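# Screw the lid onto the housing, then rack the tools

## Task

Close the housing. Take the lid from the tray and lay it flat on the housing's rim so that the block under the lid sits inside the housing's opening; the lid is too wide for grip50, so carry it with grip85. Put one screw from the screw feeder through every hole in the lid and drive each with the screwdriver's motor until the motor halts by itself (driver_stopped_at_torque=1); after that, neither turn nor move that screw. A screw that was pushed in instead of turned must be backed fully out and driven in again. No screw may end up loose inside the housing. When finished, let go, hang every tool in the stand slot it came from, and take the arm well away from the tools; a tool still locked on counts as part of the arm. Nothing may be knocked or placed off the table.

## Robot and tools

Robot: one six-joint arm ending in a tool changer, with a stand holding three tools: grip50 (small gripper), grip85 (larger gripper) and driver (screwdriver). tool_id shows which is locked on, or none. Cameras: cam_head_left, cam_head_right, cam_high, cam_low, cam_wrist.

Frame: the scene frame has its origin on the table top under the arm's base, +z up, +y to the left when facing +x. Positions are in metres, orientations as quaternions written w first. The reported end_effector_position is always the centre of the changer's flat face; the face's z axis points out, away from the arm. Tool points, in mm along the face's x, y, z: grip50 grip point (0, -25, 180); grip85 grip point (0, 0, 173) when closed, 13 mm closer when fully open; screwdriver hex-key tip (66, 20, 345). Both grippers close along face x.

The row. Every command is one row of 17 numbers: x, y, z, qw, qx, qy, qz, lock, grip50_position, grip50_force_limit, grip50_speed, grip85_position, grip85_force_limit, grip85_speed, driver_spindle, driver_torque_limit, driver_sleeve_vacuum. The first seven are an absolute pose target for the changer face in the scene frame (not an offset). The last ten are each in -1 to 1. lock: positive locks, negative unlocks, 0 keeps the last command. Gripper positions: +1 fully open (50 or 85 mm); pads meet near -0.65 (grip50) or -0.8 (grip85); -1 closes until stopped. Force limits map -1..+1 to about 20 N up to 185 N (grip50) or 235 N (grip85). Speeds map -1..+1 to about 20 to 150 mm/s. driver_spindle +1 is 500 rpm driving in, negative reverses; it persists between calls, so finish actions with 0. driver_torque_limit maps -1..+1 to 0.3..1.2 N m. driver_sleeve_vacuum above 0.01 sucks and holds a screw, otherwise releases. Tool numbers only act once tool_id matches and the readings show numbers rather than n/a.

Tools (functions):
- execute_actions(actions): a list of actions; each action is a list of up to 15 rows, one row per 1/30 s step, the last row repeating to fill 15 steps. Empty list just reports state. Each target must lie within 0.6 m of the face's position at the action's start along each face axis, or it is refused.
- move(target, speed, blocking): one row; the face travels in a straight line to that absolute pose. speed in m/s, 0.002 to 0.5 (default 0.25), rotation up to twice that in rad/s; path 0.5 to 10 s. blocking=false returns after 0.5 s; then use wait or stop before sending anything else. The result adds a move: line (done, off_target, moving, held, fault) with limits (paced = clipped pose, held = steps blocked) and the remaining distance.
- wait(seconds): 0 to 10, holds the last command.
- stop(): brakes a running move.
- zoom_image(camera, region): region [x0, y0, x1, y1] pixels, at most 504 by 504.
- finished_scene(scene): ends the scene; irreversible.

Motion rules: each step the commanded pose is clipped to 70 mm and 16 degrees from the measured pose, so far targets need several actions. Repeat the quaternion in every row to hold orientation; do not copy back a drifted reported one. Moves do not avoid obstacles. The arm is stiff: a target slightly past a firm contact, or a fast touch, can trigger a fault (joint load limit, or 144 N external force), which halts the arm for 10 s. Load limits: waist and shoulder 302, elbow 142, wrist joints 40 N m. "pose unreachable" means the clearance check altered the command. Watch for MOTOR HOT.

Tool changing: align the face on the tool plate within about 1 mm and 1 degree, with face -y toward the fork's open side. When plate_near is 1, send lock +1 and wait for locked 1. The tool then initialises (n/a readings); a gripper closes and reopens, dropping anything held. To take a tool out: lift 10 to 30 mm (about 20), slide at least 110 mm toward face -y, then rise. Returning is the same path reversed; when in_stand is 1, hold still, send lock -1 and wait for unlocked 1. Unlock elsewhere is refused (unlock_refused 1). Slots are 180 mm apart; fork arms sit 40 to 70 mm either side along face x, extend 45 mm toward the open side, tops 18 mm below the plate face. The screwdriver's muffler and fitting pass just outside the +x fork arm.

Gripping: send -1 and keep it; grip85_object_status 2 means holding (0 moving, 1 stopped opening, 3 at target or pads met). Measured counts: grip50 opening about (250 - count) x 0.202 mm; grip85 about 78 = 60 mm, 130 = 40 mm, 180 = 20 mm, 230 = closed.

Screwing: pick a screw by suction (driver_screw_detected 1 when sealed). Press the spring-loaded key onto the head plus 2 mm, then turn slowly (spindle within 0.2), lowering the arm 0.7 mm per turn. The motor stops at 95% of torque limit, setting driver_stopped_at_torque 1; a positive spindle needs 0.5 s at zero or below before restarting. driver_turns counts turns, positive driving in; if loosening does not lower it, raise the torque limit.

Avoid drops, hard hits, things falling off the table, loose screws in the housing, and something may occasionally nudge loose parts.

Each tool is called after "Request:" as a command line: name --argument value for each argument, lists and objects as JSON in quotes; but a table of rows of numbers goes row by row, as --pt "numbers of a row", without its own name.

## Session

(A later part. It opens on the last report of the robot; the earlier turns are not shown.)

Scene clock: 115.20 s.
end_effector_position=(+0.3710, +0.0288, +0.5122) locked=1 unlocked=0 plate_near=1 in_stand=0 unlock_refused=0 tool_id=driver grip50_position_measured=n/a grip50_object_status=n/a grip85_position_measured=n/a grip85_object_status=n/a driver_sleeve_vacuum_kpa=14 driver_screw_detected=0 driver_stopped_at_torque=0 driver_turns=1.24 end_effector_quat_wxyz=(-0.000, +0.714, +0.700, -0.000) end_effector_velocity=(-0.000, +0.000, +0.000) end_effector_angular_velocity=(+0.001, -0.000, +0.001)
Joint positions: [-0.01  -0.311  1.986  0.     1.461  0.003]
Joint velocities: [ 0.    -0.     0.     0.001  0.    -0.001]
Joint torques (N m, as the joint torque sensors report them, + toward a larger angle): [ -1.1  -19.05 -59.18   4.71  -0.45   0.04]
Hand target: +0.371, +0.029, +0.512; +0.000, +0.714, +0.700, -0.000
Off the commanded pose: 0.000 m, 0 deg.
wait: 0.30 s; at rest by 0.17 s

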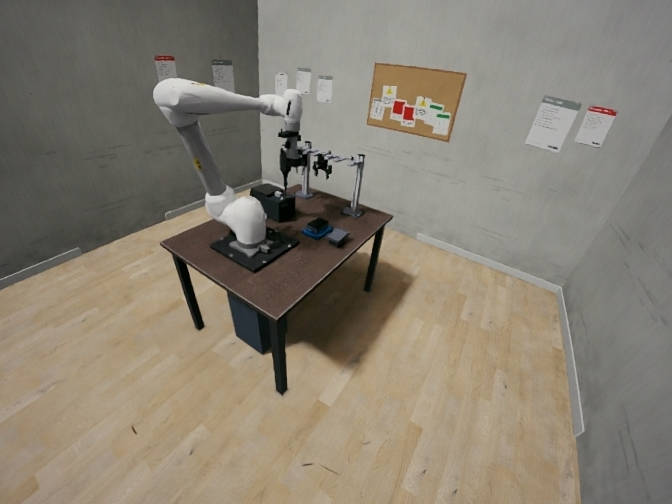

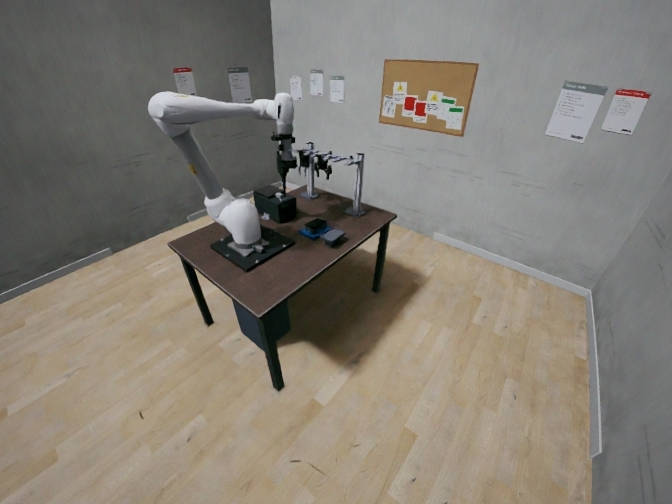

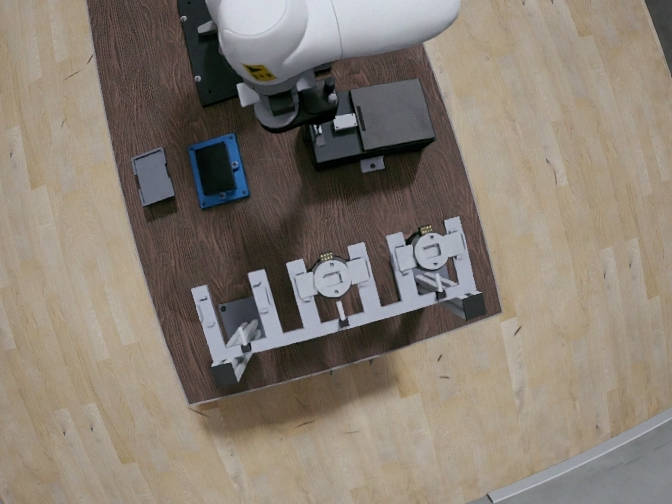

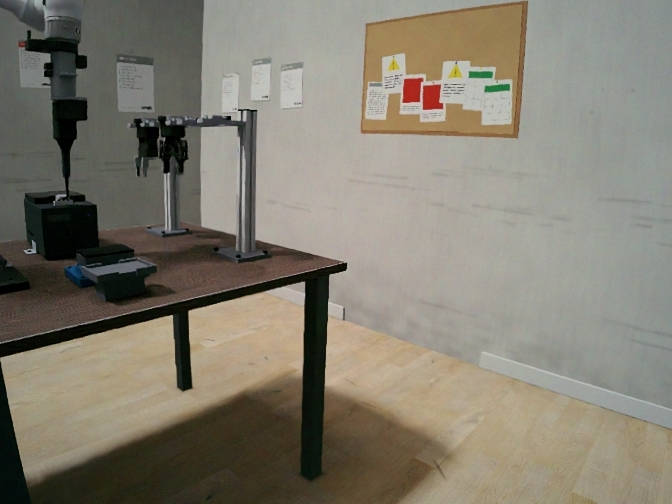

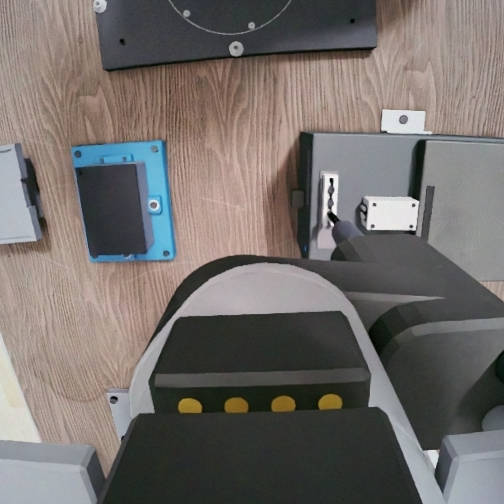

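Request:
execute_actions --actions '[[[0.3710,0.0288,0.5119,0,0.7139,0.7003,0,0,1,0,0,1,0,0,0.1,0,1],[0.3710,0.0288,0.5116,0,0.7139,0.7003,0,0,1,0,0,1,0,0,0.1,0,1],[0.3710,0.0288,0.5113,0,0.7139,0.7003,0,0,1,0,0,1,0,0,0.1,0,1],[0.3710,0.0288,0.5110,0,0.7139,0.7003,0,0,1,0,0,1,0,0,0.1,0,1],[0.3710,0.0288,0.5107,0,0.7139,0.7003,0,0,1,0,0,1,0,0,0.1,0,1],[0.3710,0.0288,0.5104,0,0.7139,0.7003,0,0,1,0,0,1,0,0,0.1,0,1],[0.3710,0.0288,0.5101,0,0.7139,0.7003,0,0,1,0,0,1,0,0,0.1,0,1],[0.3710,0.0288,0.5098,0,0.7139,0.7003,0,0,1,0,0,1,0,0,0.1,0,1],[0.3710,0.0288,0.5095,0,0.7139,0.7003,0,0,1,0,0,1,0,0,0.1,0,1],[0.3710,0.0288,0.5092,0,0.7139,0.7003,0,0,1,0,0,1,0,0,0.1,0,1],[0.3710,0.0288,0.5089,0,0.7139,0.7003,0,0,1,0,0,1,0,0,0.1,0,1],[0.3710,0.0288,0.5086,0,0.7139,0.7003,0,0,1,0,0,1,0,0,0.1,0,1],[0.3710,0.0288,0.5083,0,0.7139,0.7003,0,0,1,0,0,1,0,0,0.1,0,1]],[[0.3710,0.0288,0.5083,0,0.7139,0.7003,0,0,1,0,0,1,0,0,0.1,0,1],[0.3710,0.0288,0.5083,0,0.7139,0.7003,0,0,1,0,0,1,0,0,0.1,0,1],[0.3710,0.0288,0.5083,0,0.7139,0.7003,0,0,1,0,0,1,0,0,0.1,0,1],[0.3710,0.0288,0.5083,0,0.7139,0.7003,0,0,1,0,0,1,0,0,0.1,0,1],[0.3710,0.0288,0.5083,0,0.7139,0.7003,0,0,1,0,0,1,0,0,0.1,0,1],[0.3710,0.0288,0.5083,0,0.7139,0.7003,0,0,1,0,0,1,0,0,0.1,0,1],[0.3710,0.0288,0.5083,0,0.7139,0.7003,0,0,1,0,0,1,0,0,0.1,0,1],[0.3710,0.0288,0.5083,0,0.7139,0.7003,0,0,1,0,0,1,0,0,0.1,0,1],[0.3710,0.0288,0.5083,0,0.7139,0.7003,0,0,1,0,0,1,0,0,0.1,0,1],[0.3710,0.0288,0.5083,0,0.7139,0.7003,0,0,1,0,0,1,0,0,0.1,0,1],[0.3710,0.0288,0.5083,0,0.7139,0.7003,0,0,1,0,0,1,0,0,0.1,0,1],[0.3710,0.0288,0.5083,0,0.7139,0.7003,0,0,1,0,0,1,0,0,0.1,0,1],[0.3710,0.0288,0.5083,0,0.7139,0.7003,0,0,1,0,0,1,0,0,0,0,1]]]'

Request:
zoom_image --camera "cam_wrist" --region '[310, 185, 350, 225]'

Scene clock: 116.80 s.
end_effector_position=(+0.3710, +0.0288, +0.5083) locked=1 unlocked=0 plate_near=1 in_stand=0 unlock_refused=0 tool_id=driver grip50_position_measured=n/a grip50_object_status=n/a grip85_position_measured=n/a grip85_object_status=n/a driver_sleeve_vacuum_kpa=14 driver_screw_detected=0 driver_stopped_at_torque=0 driver_turns=1.98 end_effector_quat_wxyz=(+0.000, +0.714, +0.700, +0.000) end_effector_velocity=(+0.000, +0.000, -0.000) end_effector_angular_velocity=(+0.000, +0.000, +0.000)
Joint positions: [-0.01  -0.311  1.992  0.     1.454  0.003]
Joint velocities: [ 0.  0.  0.  0. -0. -0.]
Joint torques (N m, as the joint torque sensors report them, + toward a larger angle): [ -1.2  -19.27 -57.38   4.37  -0.67   0.16]
Hand target: +0.371, +0.029, +0.508; +0.000, +0.714, +0.700, -0.000
Off the commanded pose: 0.000 m, 0 deg.
Step readings (end_effector_position; steps 1 to 15: 1st action; 16 to 30: 2nd action):
0: (+0.3710, +0.0288, +0.5122)
1: (+0.3710, +0.0288, +0.5122)
2: (+0.3710, +0.0288, +0.5120)
4: (+0.3710, +0.0288, +0.5116)
8: (+0.3709, +0.0288, +0.5105)
15: (+0.3709, +0.0288, +0.5086)
16: (+0.3709, +0.0288, +0.5085)
17: (+0.3709, +0.0288, +0.5084)
19: (+0.3709, +0.0288, +0.5084)
23: (+0.3710, +0.0288, +0.5084)
30: end_effector_position above

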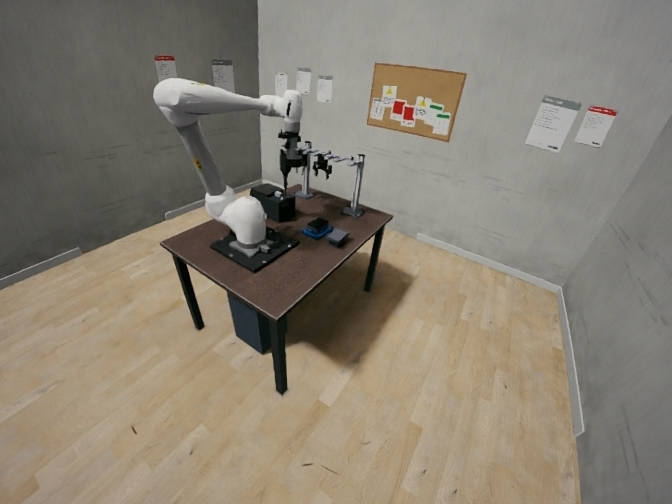

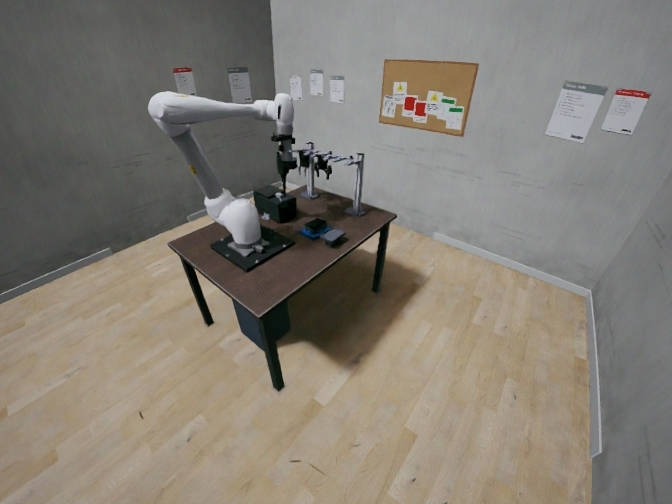

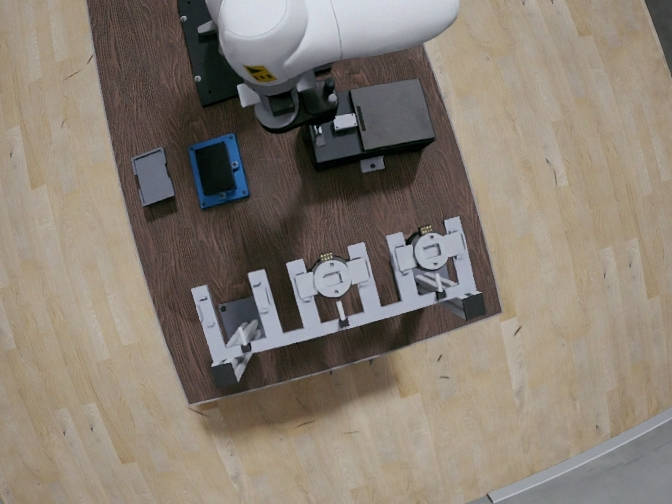

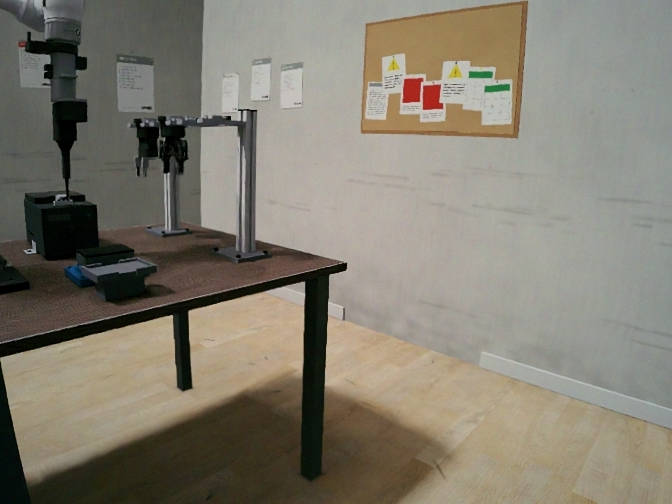

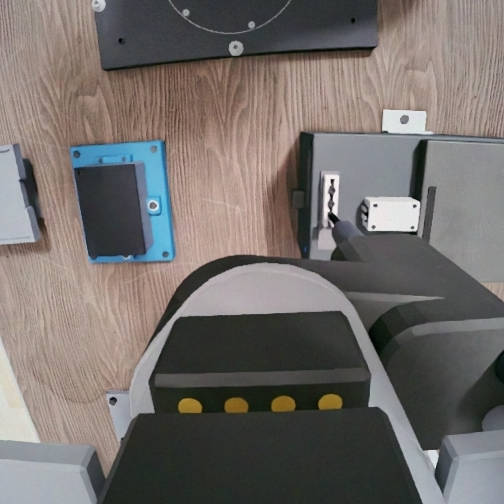

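Region (310, 185, 350, 225) of cam_wrist's 504x504 image, scaled by 12.600, with more detail than that image has.

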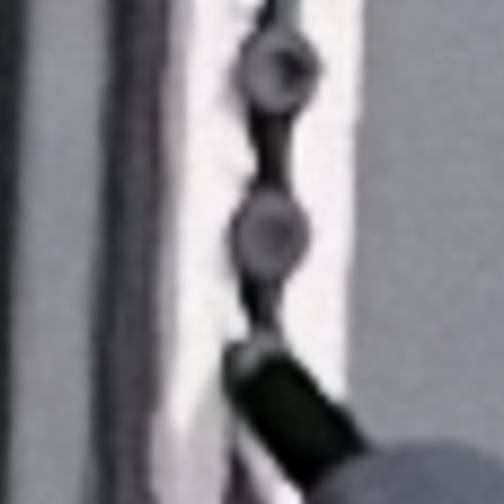

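Request:
execute_actions --actions '[[[0.3710,0.02875,0.5083,0,0.7139,0.7003,0,0,1,0,0,1,0,0,0.1,0,1],[0.3710,0.0287,0.5083,0,0.7139,0.7003,0,0,1,0,0,1,0,0,0.1,0,1],[0.3710,0.02865,0.5083,0,0.7139,0.7003,0,0,1,0,0,1,0,0,0.1,0,1],[0.3710,0.0286,0.5083,0,0.7139,0.7003,0,0,1,0,0,1,0,0,0.1,0,1],[0.3710,0.02855,0.5083,0,0.7139,0.7003,0,0,1,0,0,1,0,0,0.1,0,1],[0.3710,0.0285,0.5083,0,0.7139,0.7003,0,0,1,0,0,1,0,0,0.1,0,1],[0.3710,0.02845,0.5083,0,0.7139,0.7003,0,0,1,0,0,1,0,0,0.1,0,1],[0.3710,0.0284,0.5083,0,0.7139,0.7003,0,0,1,0,0,1,0,0,0.1,0,1],[0.3710,0.02835,0.5083,0,0.7139,0.7003,0,0,1,0,0,1,0,0,0.1,0,1],[0.3710,0.0283,0.5083,0,0.7139,0.7003,0,0,1,0,0,1,0,0,0.1,0,1],[0.3710,0.0283,0.5083,0,0.7139,0.7003,0,0,1,0,0,1,0,0,0.1,0,1],[0.3710,0.0283,0.5083,0,0.7139,0.7003,0,0,1,0,0,1,0,0,0.1,0,1],[0.3710,0.0283,0.5083,0,0.7139,0.7003,0,0,1,0,0,1,0,0,0.1,0,1],[0.3710,0.0283,0.5083,0,0.7139,0.7003,0,0,1,0,0,1,0,0,0.1,0,1],[0.3710,0.0283,0.5083,0,0.7139,0.7003,0,0,1,0,0,1,0,0,0,0,1]]]'

Request:
zoom_image --camera "cam_wrist" --region '[310, 185, 350, 225]'

Scene clock: 117.70 s.
end_effector_position=(+0.3710, +0.0283, +0.5083) locked=1 unlocked=0 plate_near=1 in_stand=0 unlock_refused=0 tool_id=driver grip50_position_measured=n/a grip50_object_status=n/a grip85_position_measured=n/a grip85_object_status=n/a driver_sleeve_vacuum_kpa=14 driver_screw_detected=0 driver_stopped_at_torque=0 driver_turns=2.36 end_effector_quat_wxyz=(-0.000, +0.714, +0.700, -0.000) end_effector_velocity=(-0.000, -0.000, -0.000) end_effector_angular_velocity=(-0.001, +0.001, -0.000)
Joint positions: [-0.011 -0.311  1.992  0.     1.454  0.002]
Joint velocities: [-0.     0.     0.    -0.001  0.001  0.   ]
Joint torques (N m, as the joint torque sensors report them, + toward a larger angle): [ -1.27 -19.05 -58.03   3.94  -0.68   0.3 ]
Hand target: +0.371, +0.028, +0.508; +0.000, +0.714, +0.700, -0.000
Off the commanded pose: 0.000 m, 0 deg.
Step readings (end_effector_position):
0: (+0.3710, +0.0288, +0.5083)
1: (+0.3710, +0.0288, +0.5083)
2: (+0.3710, +0.0288, +0.5083)
4: (+0.3710, +0.0287, +0.5083)
8: (+0.3710, +0.0285, +0.5083)
15: end_effector_position above

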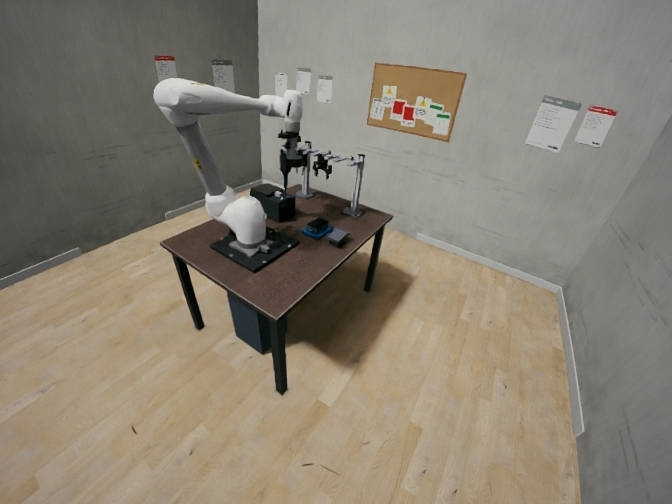

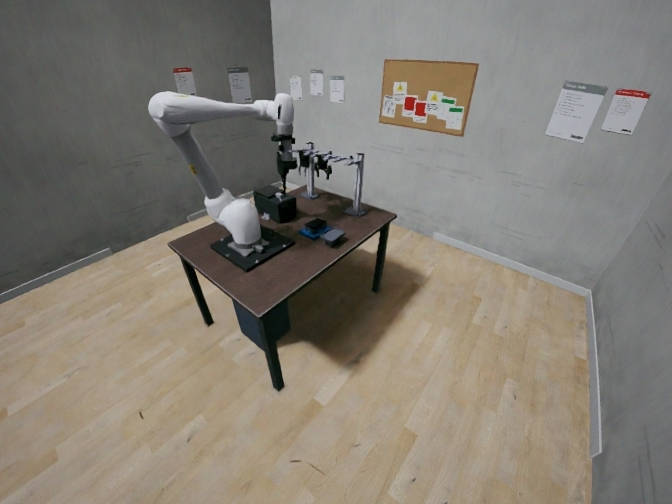

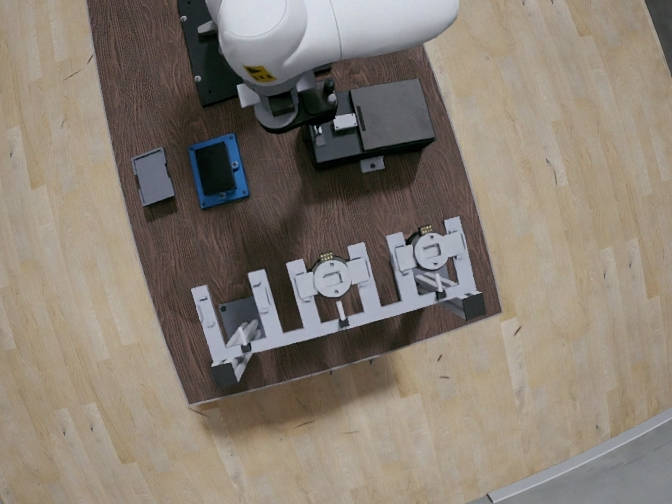

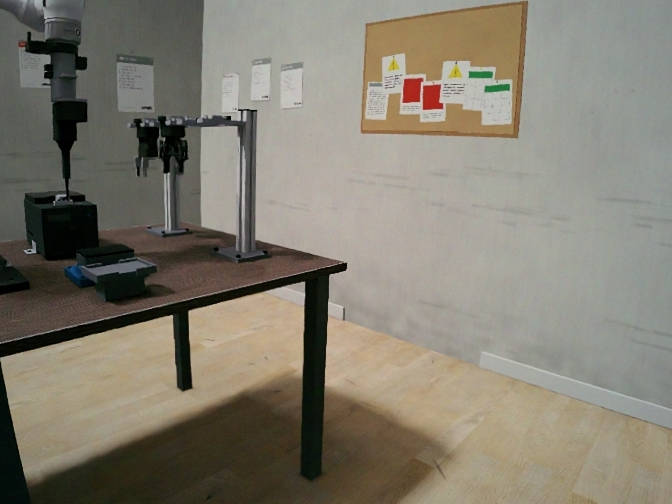

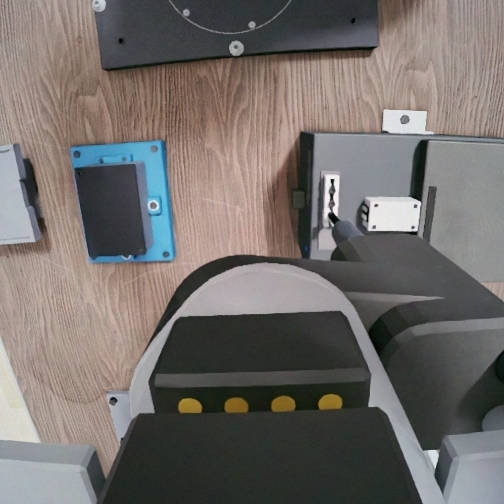

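Region (310, 185, 350, 225) of cam_wrist's 504x504 image, scaled by 12.600, with more detail than that image has.

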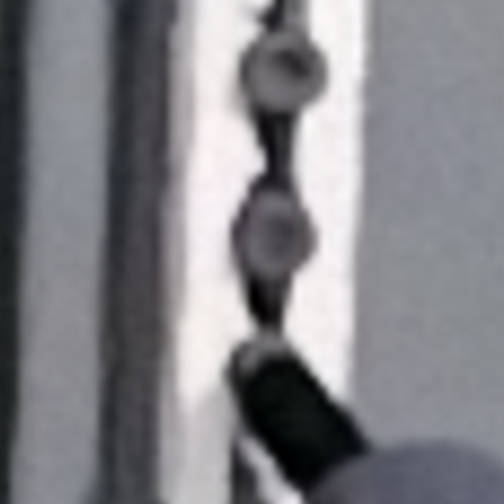

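Request:
execute_actions --actions '[[[0.3710,0.0285,0.5083,0,0.7139,0.7003,0,0,1,0,0,1,0,0,0.1,0,1],[0.3710,0.0287,0.5083,0,0.7139,0.7003,0,0,1,0,0,1,0,0,0.1,0,1],[0.3710,0.0289,0.5081,0,0.7139,0.7003,0,0,1,0,0,1,0,0,0.1,0,1],[0.3710,0.0289,0.5079,0,0.7139,0.7003,0,0,1,0,0,1,0,0,0.1,0,1],[0.3710,0.0289,0.5077,0,0.7139,0.7003,0,0,1,0,0,1,0,0,0.1,0,1],[0.3710,0.0289,0.5075,0,0.7139,0.7003,0,0,1,0,0,1,0,0,0.1,0,1],[0.3710,0.0289,0.5073,0,0.7139,0.7003,0,0,1,0,0,1,0,0,0.1,0,1],[0.3710,0.0289,0.5071,0,0.7139,0.7003,0,0,1,0,0,1,0,0,0.1,0,1],[0.3710,0.0289,0.5069,0,0.7139,0.7003,0,0,1,0,0,1,0,0,0.1,0,1],[0.3710,0.0289,0.5067,0,0.7139,0.7003,0,0,1,0,0,1,0,0,0.1,0,1],[0.3710,0.0289,0.5065,0,0.7139,0.7003,0,0,1,0,0,1,0,0,0.1,0,1],[0.3710,0.0289,0.5065,0,0.7139,0.7003,0,0,1,0,0,1,0,0,0.1,0,1],[0.3710,0.0289,0.5065,0,0.7139,0.7003,0,0,1,0,0,1,0,0,0.1,0,1],[0.3710,0.0289,0.5065,0,0.7139,0.7003,0,0,1,0,0,1,0,0,0.1,0,1],[0.3710,0.0289,0.5065,0,0.7139,0.7003,0,0,1,0,0,1,0,0,0,0,1]]]'

Request:
zoom_image --camera "cam_wrist" --region '[310, 185, 350, 225]'

Scene clock: 118.53 s.
end_effector_position=(+0.3710, +0.0289, +0.5065) locked=1 unlocked=0 plate_near=1 in_stand=0 unlock_refused=0 tool_id=driver grip50_position_measured=n/a grip50_object_status=n/a grip85_position_measured=n/a grip85_object_status=n/a driver_sleeve_vacuum_kpa=14 driver_screw_detected=0 driver_stopped_at_torque=0 driver_turns=2.74 end_effector_quat_wxyz=(+0.000, +0.714, +0.700, +0.000) end_effector_velocity=(+0.000, -0.000, -0.000) end_effector_angular_velocity=(-0.000, -0.000, +0.000)
Joint positions: [-0.01  -0.31   1.995  0.     1.45   0.004]
Joint velocities: [-0.001  0.     0.001 -0.    -0.001 -0.001]
Joint torques (N m, as the joint torque sensors report them, + toward a larger angle): [ -0.22 -17.94 -57.05   4.39  -0.59   0.01]
Hand target: +0.371, +0.029, +0.506; -0.000, +0.714, +0.700, +0.000
Off the commanded pose: 0.000 m, 0 deg.
Step readings (end_effector_position):
0: (+0.3710, +0.0283, +0.5083)
1: (+0.3710, +0.0283, +0.5083)
2: (+0.3710, +0.0283, +0.5083)
4: (+0.3710, +0.0286, +0.5082)
8: (+0.3710, +0.0288, +0.5075)
15: end_effector_position above

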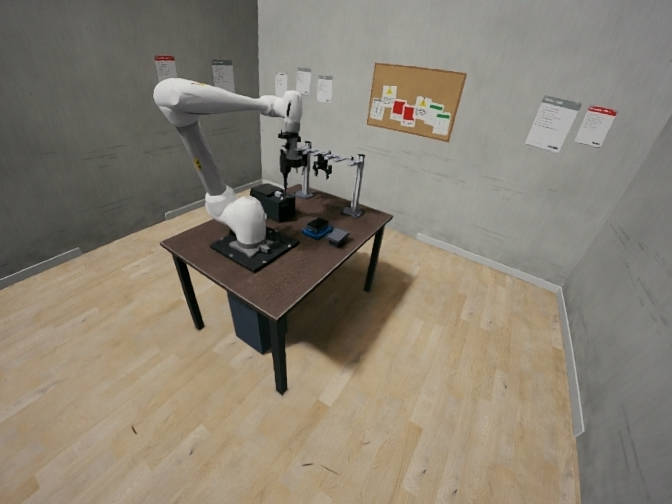

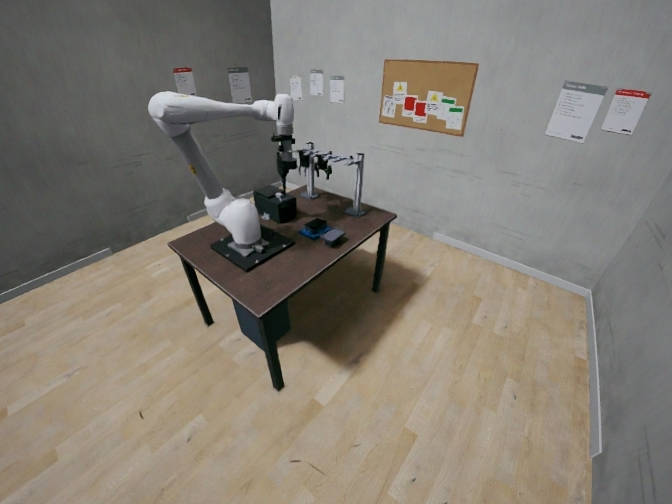

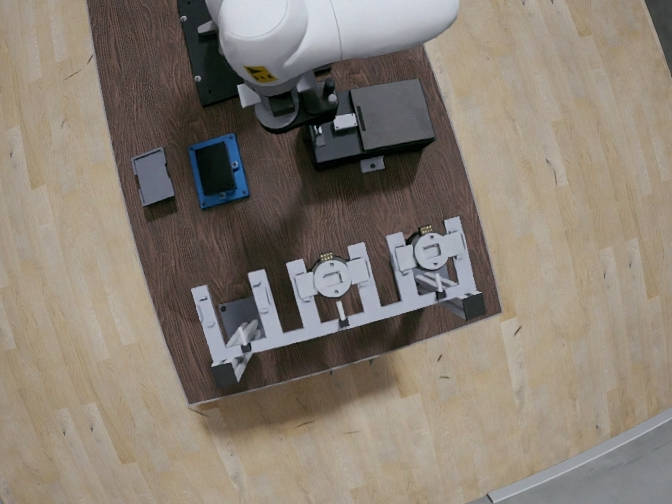

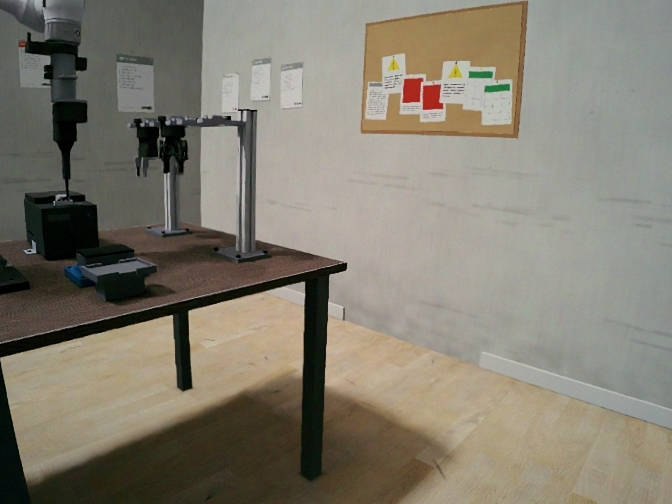

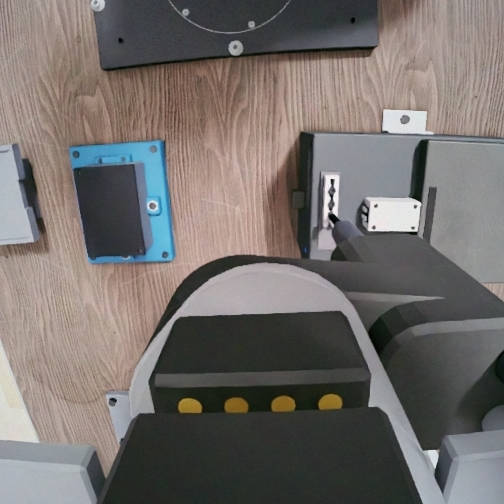

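Region (310, 185, 350, 225) of cam_wrist's 504x504 image, scaled by 12.600, with more detail than that image has.

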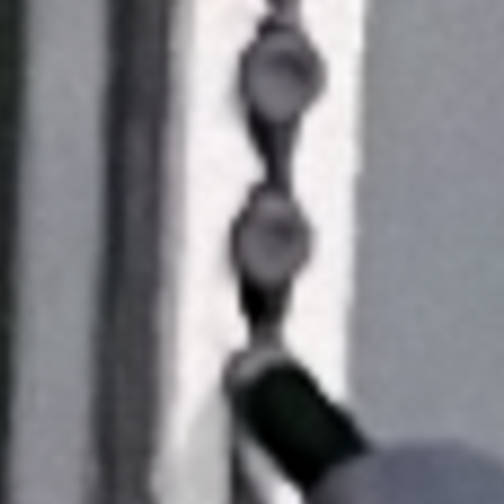

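Request:
execute_actions --actions '[[[0.3710,0.0289,0.5075,0,0.7139,0.7003,0,0,1,0,0,1,0,0,0.2,0,1],[0.3710,0.0290,0.5085,0,0.7139,0.7003,0,0,1,0,0,1,0,0,0.2,0,1],[0.37105,0.0290,0.5085,0,0.7139,0.7003,0,0,1,0,0,1,0,0,0.2,0,1],[0.3711,0.0291,0.5085,0,0.7139,0.7003,0,0,1,0,0,1,0,0,0.2,0,1],[0.37115,0.0291,0.5085,0,0.7139,0.7003,0,0,1,0,0,1,0,0,0.2,0,1],[0.3712,0.0291,0.5085,0,0.7139,0.7003,0,0,1,0,0,1,0,0,0.2,0,1],[0.37125,0.0291,0.5085,0,0.7139,0.7003,0,0,1,0,0,1,0,0,0.2,0,1],[0.3713,0.0291,0.5085,0,0.7139,0.7003,0,0,1,0,0,1,0,0,0.2,0,1],[0.37135,0.0291,0.5085,0,0.7139,0.7003,0,0,1,0,0,1,0,0,0.2,0,1],[0.3714,0.0291,0.5085,0,0.7139,0.7003,0,0,1,0,0,1,0,0,0.2,0,1],[0.37145,0.0291,0.5085,0,0.7139,0.7003,0,0,1,0,0,1,0,0,0.2,0,1],[0.3715,0.0291,0.5085,0,0.7139,0.7003,0,0,1,0,0,1,0,0,0.2,0,1],[0.37155,0.0291,0.5085,0,0.7139,0.7003,0,0,1,0,0,1,0,0,0.2,0,1],[0.3716,0.0291,0.5085,0,0.7139,0.7003,0,0,1,0,0,1,0,0,0.2,0,1],[0.37165,0.0291,0.5085,0,0.7139,0.7003,0,0,1,0,0,1,0,0,0.2,0,1]],[[0.3717,0.0291,0.5085,0,0.7139,0.7003,0,0,1,0,0,1,0,0,0.2,0,1],[0.37175,0.0291,0.5085,0,0.7139,0.7003,0,0,1,0,0,1,0,0,0.2,0,1],[0.3718,0.0291,0.5085,0,0.7139,0.7003,0,0,1,0,0,1,0,0,0.2,0,1],[0.37185,0.0291,0.5085,0,0.7139,0.7003,0,0,1,0,0,1,0,0,0.2,0,1],[0.3719,0.0291,0.5085,0,0.7139,0.7003,0,0,1,0,0,1,0,0,0.2,0,1],[0.37195,0.0291,0.5085,0,0.7139,0.7003,0,0,1,0,0,1,0,0,0.2,0,1],[0.3720,0.0291,0.5085,0,0.7139,0.7003,0,0,1,0,0,1,0,0,0.2,0,1],[0.3720,0.0291,0.5085,0,0.7139,0.7003,0,0,1,0,0,1,0,0,0.2,0,1],[0.3720,0.0291,0.5085,0,0.7139,0.7003,0,0,1,0,0,1,0,0,0.2,0,1],[0.3720,0.0291,0.5085,0,0.7139,0.7003,0,0,1,0,0,1,0,0,0.2,0,1],[0.3720,0.0291,0.5085,0,0.7139,0.7003,0,0,1,0,0,1,0,0,0,0,1]]]'

Request:
zoom_image --camera "cam_wrist" --region '[310, 185, 350, 225]'

Scene clock: 120.20 s.
end_effector_position=(+0.3720, +0.0291, +0.5085) locked=1 unlocked=0 plate_near=1 in_stand=0 unlock_refused=0 tool_id=driver grip50_position_measured=n/a grip50_object_status=n/a grip85_position_measured=n/a grip85_object_status=n/a driver_sleeve_vacuum_kpa=14 driver_screw_detected=0 driver_stopped_at_torque=0 driver_turns=4.07 end_effector_quat_wxyz=(-0.000, +0.714, +0.700, +0.000) end_effector_velocity=(-0.000, +0.000, -0.000) end_effector_angular_velocity=(+0.001, +0.000, -0.000)
Joint positions: [-0.009 -0.309  1.991  0.     1.453  0.004]
Joint velocities: [ 0.    -0.     0.     0.001  0.     0.001]
Joint torques (N m, as the joint torque sensors report them, + toward a larger angle): [ -1.35 -18.66 -57.84   4.67  -0.5    0.01]
Hand target: +0.372, +0.029, +0.509; -0.000, +0.714, +0.700, +0.000
Off the commanded pose: 0.000 m, 0 deg.
Step readings (end_effector_position; steps 1 to 15: 1st action; 16 to 30: 2nd action):
0: (+0.3710, +0.0289, +0.5065)
1: (+0.3710, +0.0289, +0.5065)
2: (+0.3709, +0.0289, +0.5066)
4: (+0.3709, +0.0290, +0.5076)
8: (+0.3711, +0.0291, +0.5083)
15: (+0.3715, +0.0291, +0.5085)
16: (+0.3715, +0.0291, +0.5085)
17: (+0.3716, +0.0291, +0.5085)
19: (+0.3717, +0.0291, +0.5085)
23: (+0.3719, +0.0291, +0.5085)
30: end_effector_position above

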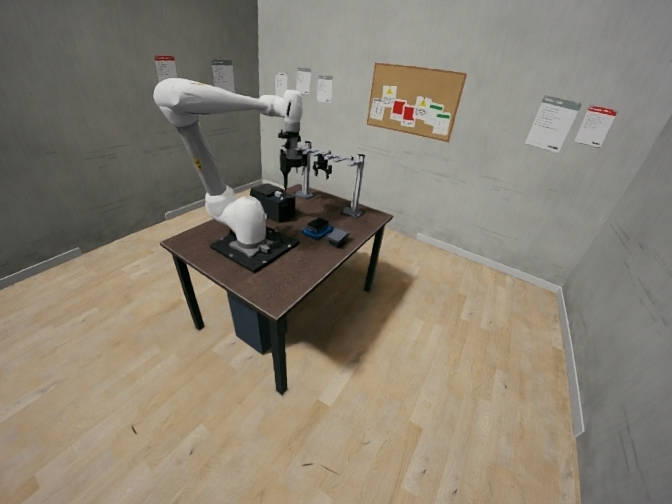

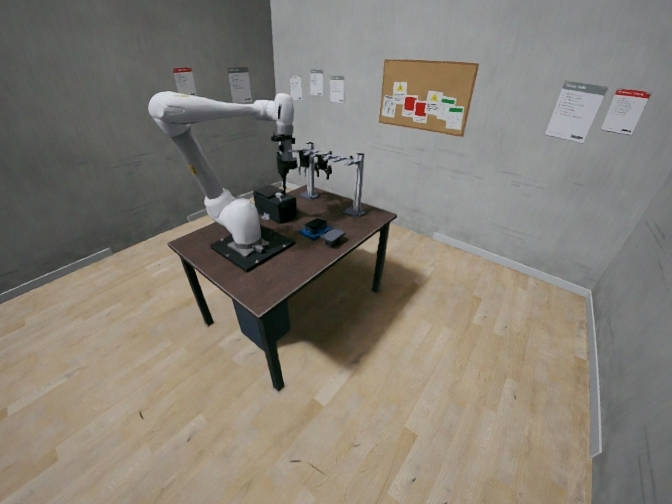

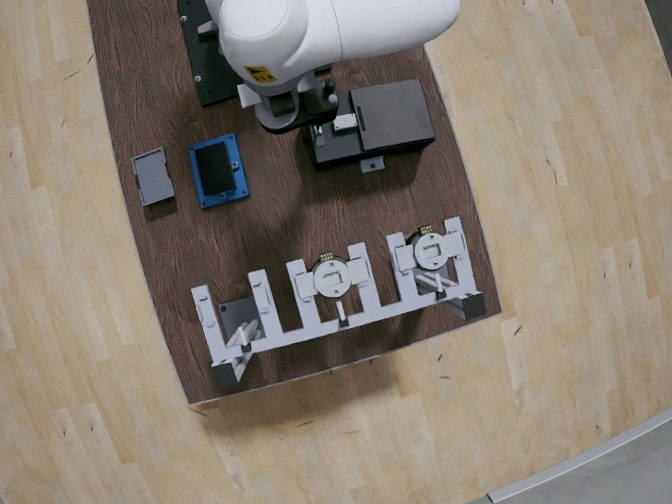

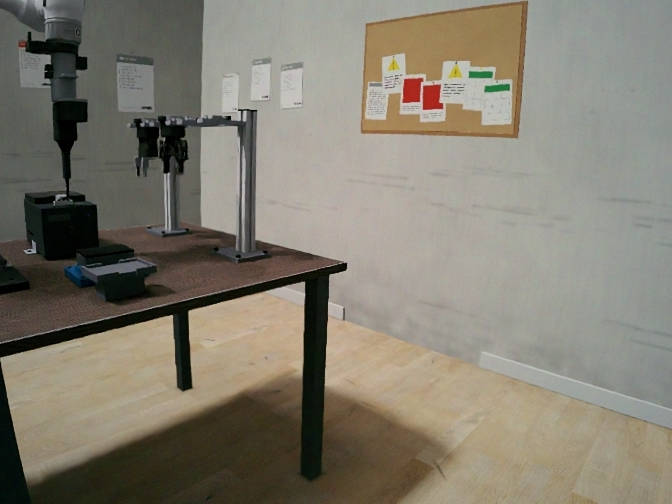

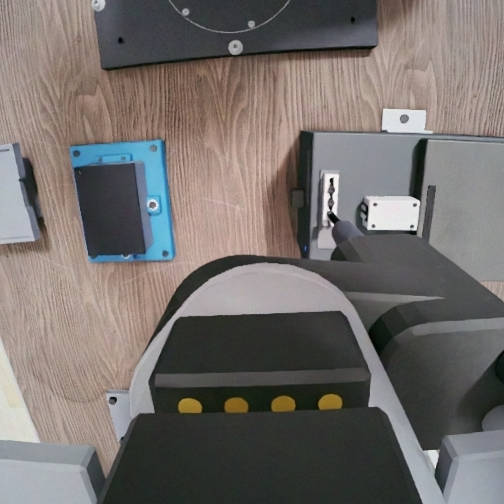

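Region (310, 185, 350, 225) of cam_wrist's 504x504 image, scaled by 12.600, with more detail than that image has.

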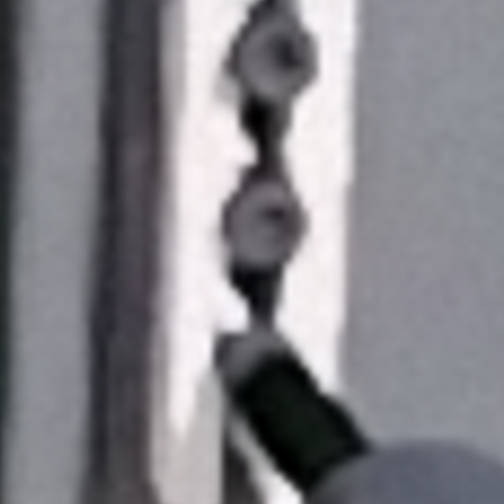

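Request:
execute_actions --actions '[[[0.3720,0.0291,0.511,0,0.7139,0.7003,0,0,1,0,0,1,0,0,0,0,1],[0.3720,0.0291,0.513,0,0.7139,0.7003,0,0,1,0,0,1,0,0,0,0,1],[0.3712,0.0288,0.5135,0,0.7139,0.7003,0,0,1,0,0,1,0,0,0,0,1],[0.3703,0.0285,0.5135,0,0.7139,0.7003,0,0,1,0,0,1,0,0,0,0,1],[0.3703,0.0285,0.5135,0,0.7139,0.7003,0,0,1,0,0,1,0,0,0,0,1],[0.3703,0.0285,0.5135,0,0.7139,0.7003,0,0,1,0,0,1,0,0,0,0,1],[0.3703,0.0285,0.5135,0,0.7139,0.7003,0,0,1,0,0,1,0,0,0,0,1],[0.3703,0.0285,0.5135,0,0.7139,0.7003,0,0,1,0,0,1,0,0,0,0,1],[0.3703,0.0285,0.5125,0,0.7139,0.7003,0,0,1,0,0,1,0,0,0,0,1],[0.3703,0.0285,0.5118,0,0.7139,0.7003,0,0,1,0,0,1,0,0,0,0,1],[0.3703,0.0285,0.5111,0,0.7139,0.7003,0,0,1,0,0,1,0,0,0,0,1],[0.3703,0.0285,0.5104,0,0.7139,0.7003,0,0,1,0,0,1,0,0,0,0,1],[0.3703,0.0285,0.5097,0,0.7139,0.7003,0,0,1,0,0,1,0,0,0,0,1],[0.3703,0.0285,0.509,0,0.7139,0.7003,0,0,1,0,0,1,0,0,0,0,1],[0.3703,0.0285,0.5083,0,0.7139,0.7003,0,0,1,0,0,1,0,0,0,0,1]],[[0.3703,0.0285,0.5076,0,0.7139,0.7003,0,0,1,0,0,1,0,0,0.1,0,1],[0.3703,0.0285,0.507,0,0.7139,0.7003,0,0,1,0,0,1,0,0,0.1,0,1],[0.3703,0.0285,0.507,0,0.7139,0.7003,0,0,1,0,0,1,0,0,0.1,0,1],[0.3703,0.0285,0.507,0,0.7139,0.7003,0,0,1,0,0,1,0,0,0.1,0,1],[0.3703,0.0285,0.507,0,0.7139,0.7003,0,0,1,0,0,1,0,0,0.1,0,1],[0.3703,0.0285,0.507,0,0.7139,0.7003,0,0,1,0,0,1,0,0,0.1,0,1],[0.3703,0.0285,0.507,0,0.7139,0.7003,0,0,1,0,0,1,0,0,0.1,0,1],[0.3703,0.0285,0.507,0,0.7139,0.7003,0,0,1,0,0,1,0,0,0.1,0,1],[0.3703,0.0285,0.507,0,0.7139,0.7003,0,0,1,0,0,1,0,0,0.1,0,1],[0.3703,0.0285,0.507,0,0.7139,0.7003,0,0,1,0,0,1,0,0,0.1,0,1],[0.3703,0.0285,0.507,0,0.7139,0.7003,0,0,1,0,0,1,0,0,0.1,0,1],[0.3703,0.0285,0.507,0,0.7139,0.7003,0,0,1,0,0,1,0,0,0.1,0,1],[0.3703,0.0285,0.507,0,0.7139,0.7003,0,0,1,0,0,1,0,0,0,0,1]]]'

Request:
zoom_image --camera "cam_wrist" --region '[310, 185, 350, 225]'

Scene clock: 121.93 s.
end_effector_position=(+0.3703, +0.0285, +0.5070) locked=1 unlocked=0 plate_near=1 in_stand=0 unlock_refused=0 tool_id=driver grip50_position_measured=n/a grip50_object_status=n/a grip85_position_measured=n/a grip85_object_status=n/a driver_sleeve_vacuum_kpa=14 driver_screw_detected=0 driver_stopped_at_torque=0 driver_turns=4.40 end_effector_quat_wxyz=(+0.000, +0.714, +0.700, +0.000) end_effector_velocity=(+0.000, -0.000, -0.000) end_effector_angular_velocity=(-0.000, +0.001, -0.001)
Joint positions: [-0.011 -0.312  1.995  0.     1.452  0.002]
Joint velocities: [-0.     0.001 -0.    -0.     0.001  0.   ]
Joint torques (N m, as the joint torque sensors report them, + toward a larger angle): [ -1.14 -19.5  -56.69   4.51  -0.33   0.21]
Hand target: +0.370, +0.028, +0.507; +0.000, +0.714, +0.700, +0.000
Off the commanded pose: 0.000 m, 0 deg.
Step readings (end_effector_position; steps 1 to 15: 1st action; 16 to 30: 2nd action):
0: (+0.3720, +0.0291, +0.5085)
1: (+0.3720, +0.0291, +0.5086)
2: (+0.3721, +0.0291, +0.5096)
4: (+0.3719, +0.0291, +0.5123)
8: (+0.3706, +0.0286, +0.5134)
15: (+0.3703, +0.0285, +0.5098)
16: (+0.3702, +0.0285, +0.5092)
17: (+0.3702, +0.0285, +0.5085)
19: (+0.3702, +0.0285, +0.5075)
23: (+0.3702, +0.0285, +0.5072)
30: end_effector_position above

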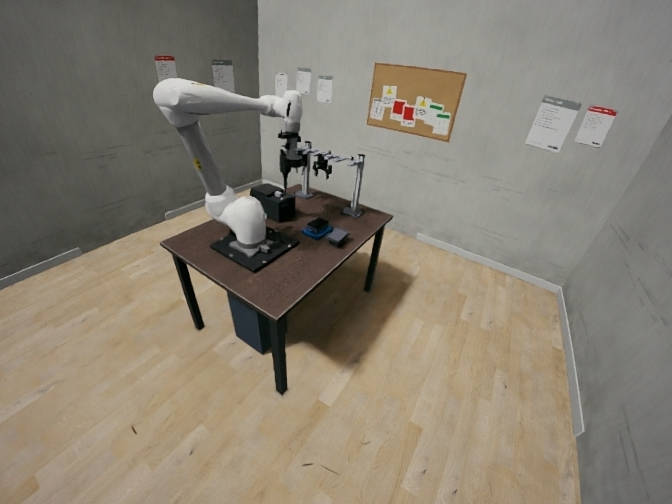

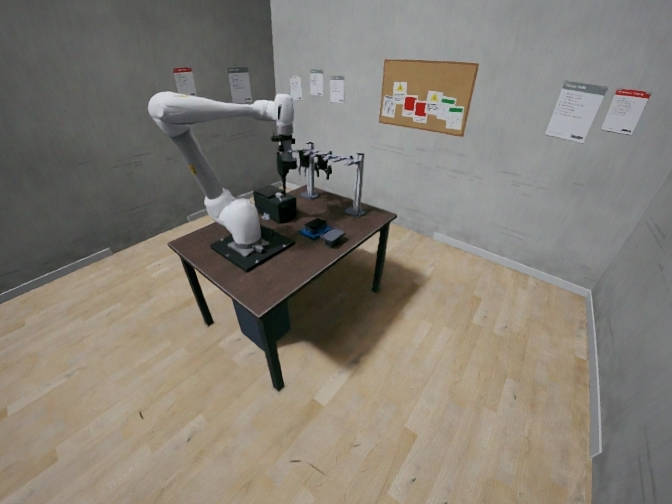

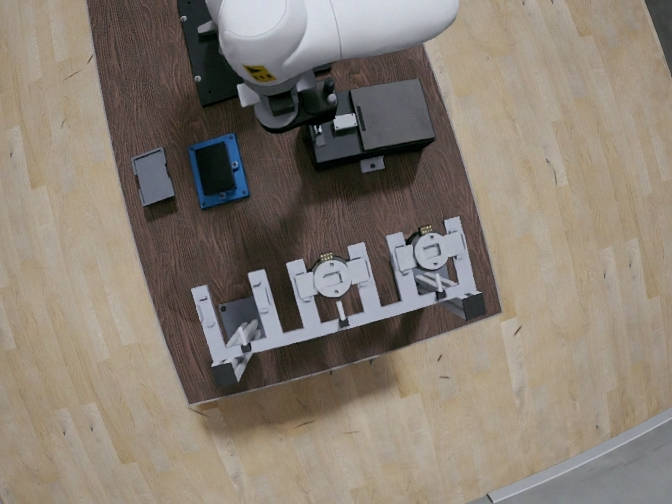

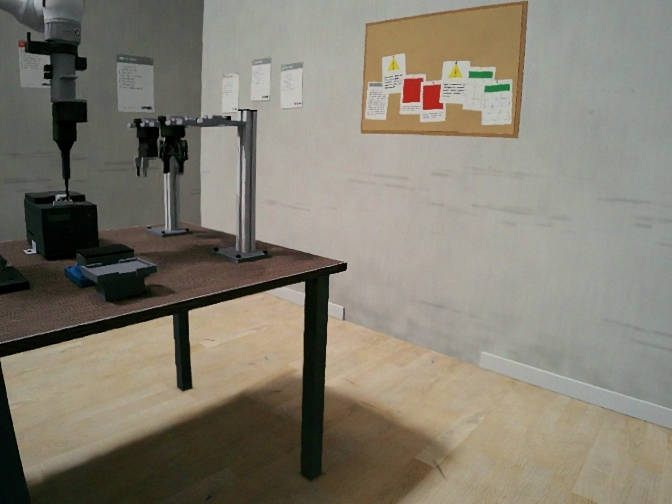

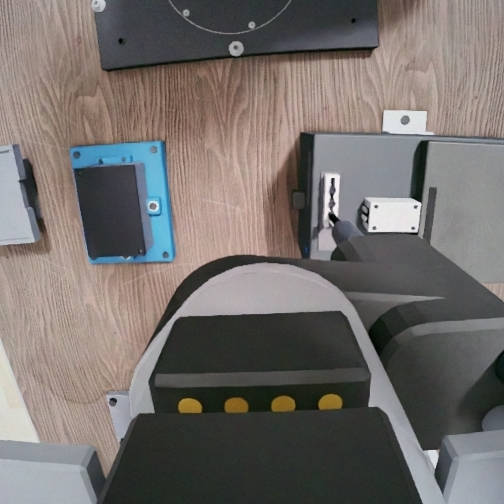

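Region (310, 185, 350, 225) of cam_wrist's 504x504 image, scaled by 12.600, with more detail than that image has.

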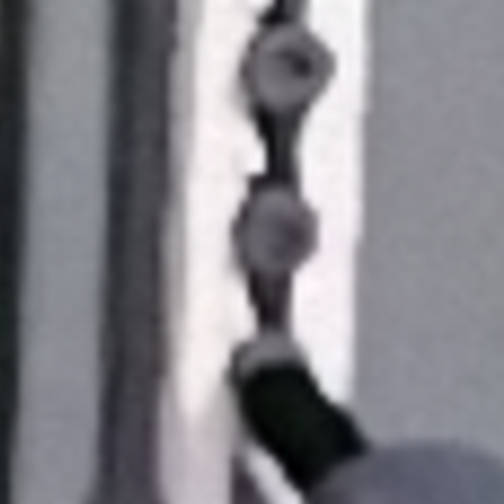

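Request:
execute_actions --actions '[[[0.3703,0.0285,0.509,0,0.7139,0.7003,0,0,1,0,0,1,0,0,0,0,0],[0.3703,0.0285,0.511,0,0.7139,0.7003,0,0,1,0,0,1,0,0,0,0,0],[0.3703,0.0285,0.513,0,0.7139,0.7003,0,0,1,0,0,1,0,0,0,0,0],[0.3703,0.0285,0.5135,0,0.7139,0.7003,0,0,1,0,0,1,0,0,0,0,0],[0.3697,0.0287,0.5135,0,0.7139,0.7003,0,0,1,0,0,1,0,0,0,0,0],[0.3697,0.0287,0.5135,0,0.7139,0.7003,0,0,1,0,0,1,0,0,0,0,0],[0.3697,0.0287,0.5135,0,0.7139,0.7003,0,0,1,0,0,1,0,0,0,0,0],[0.3697,0.0287,0.5128,0,0.7139,0.7003,0,0,1,0,0,1,0,0,0,0,0],[0.3697,0.0287,0.5122,0,0.7139,0.7003,0,0,1,0,0,1,0,0,0,0,0]]]'

Request:
zoom_image --camera "cam_wrist" --region '[310, 185, 350, 225]'

Scene clock: 123.30 s.
end_effector_position=(+0.3698, +0.0287, +0.5123) locked=1 unlocked=0 plate_near=1 in_stand=0 unlock_refused=0 tool_id=driver grip50_position_measured=n/a grip50_object_status=n/a grip85_position_measured=n/a grip85_object_status=n/a driver_sleeve_vacuum_kpa=0 driver_screw_detected=0 driver_stopped_at_torque=0 driver_turns=4.40 end_effector_quat_wxyz=(+0.000, +0.714, +0.700, +0.000) end_effector_velocity=(-0.001, +0.001, -0.001) end_effector_angular_velocity=(+0.001, -0.001, +0.001)
Joint positions: [-0.01  -0.314  1.987  0.     1.462  0.003]
Joint velocities: [ 0.001 -0.001  0.002  0.001 -0.002  0.   ]
Joint torques (N m, as the joint torque sensors report them, + toward a larger angle): [  0.67 -21.19 -58.4    5.36  -0.65   0.12]
Hand target: +0.370, +0.029, +0.512; -0.000, +0.714, +0.700, -0.000
Off the commanded pose: 0.000 m, 0 deg.
Step readings (end_effector_position):
0: (+0.3703, +0.0285, +0.5070)
1: (+0.3703, +0.0285, +0.5070)
2: (+0.3702, +0.0285, +0.5074)
4: (+0.3704, +0.0285, +0.5105)
8: (+0.3699, +0.0286, +0.5130)
15: end_effector_position above

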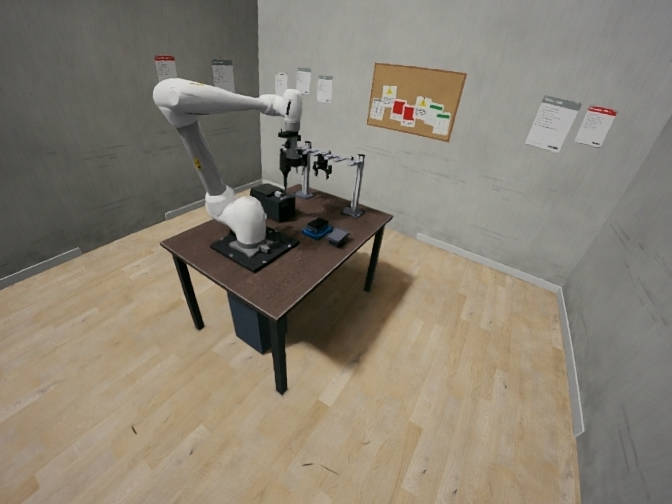

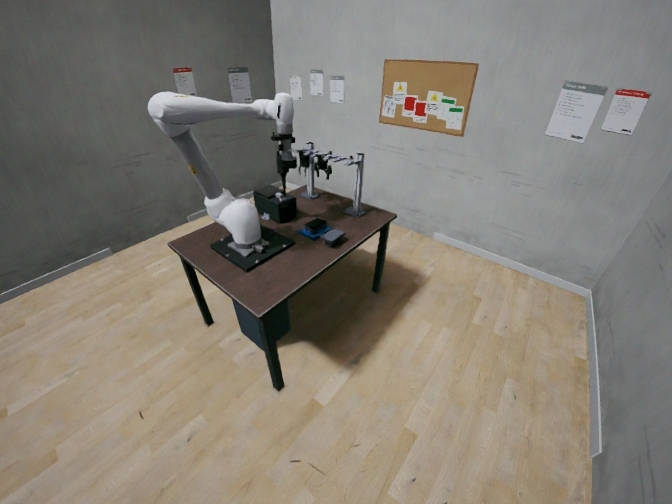

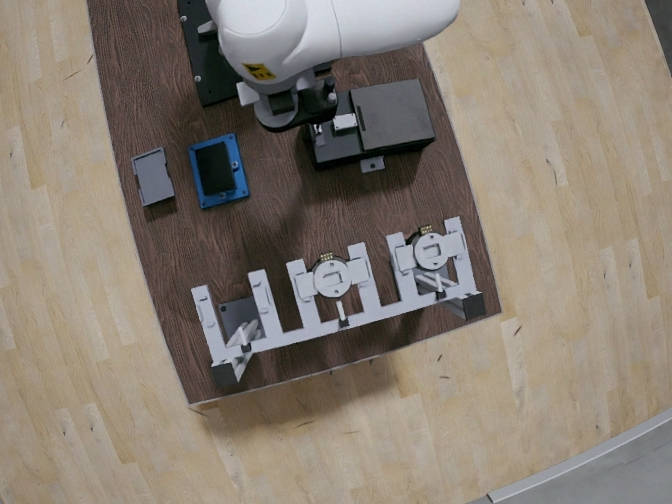

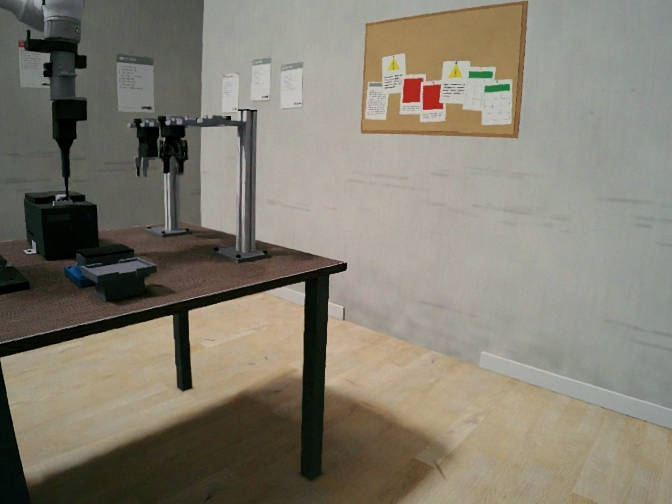

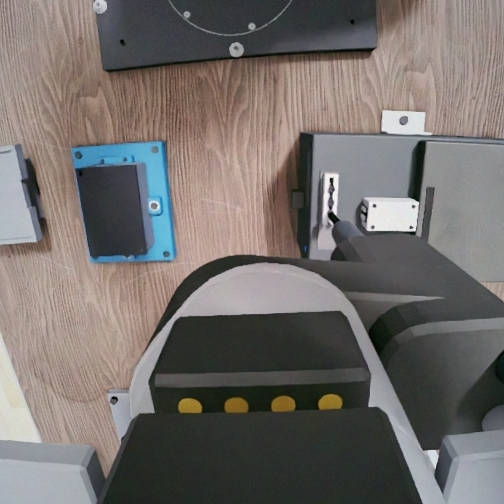

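Region (310, 185, 350, 225) of cam_wrist's 504x504 image, scaled by 12.600, with more detail than that image has.

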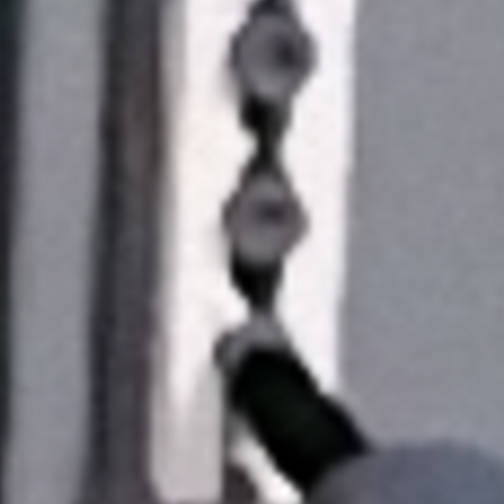

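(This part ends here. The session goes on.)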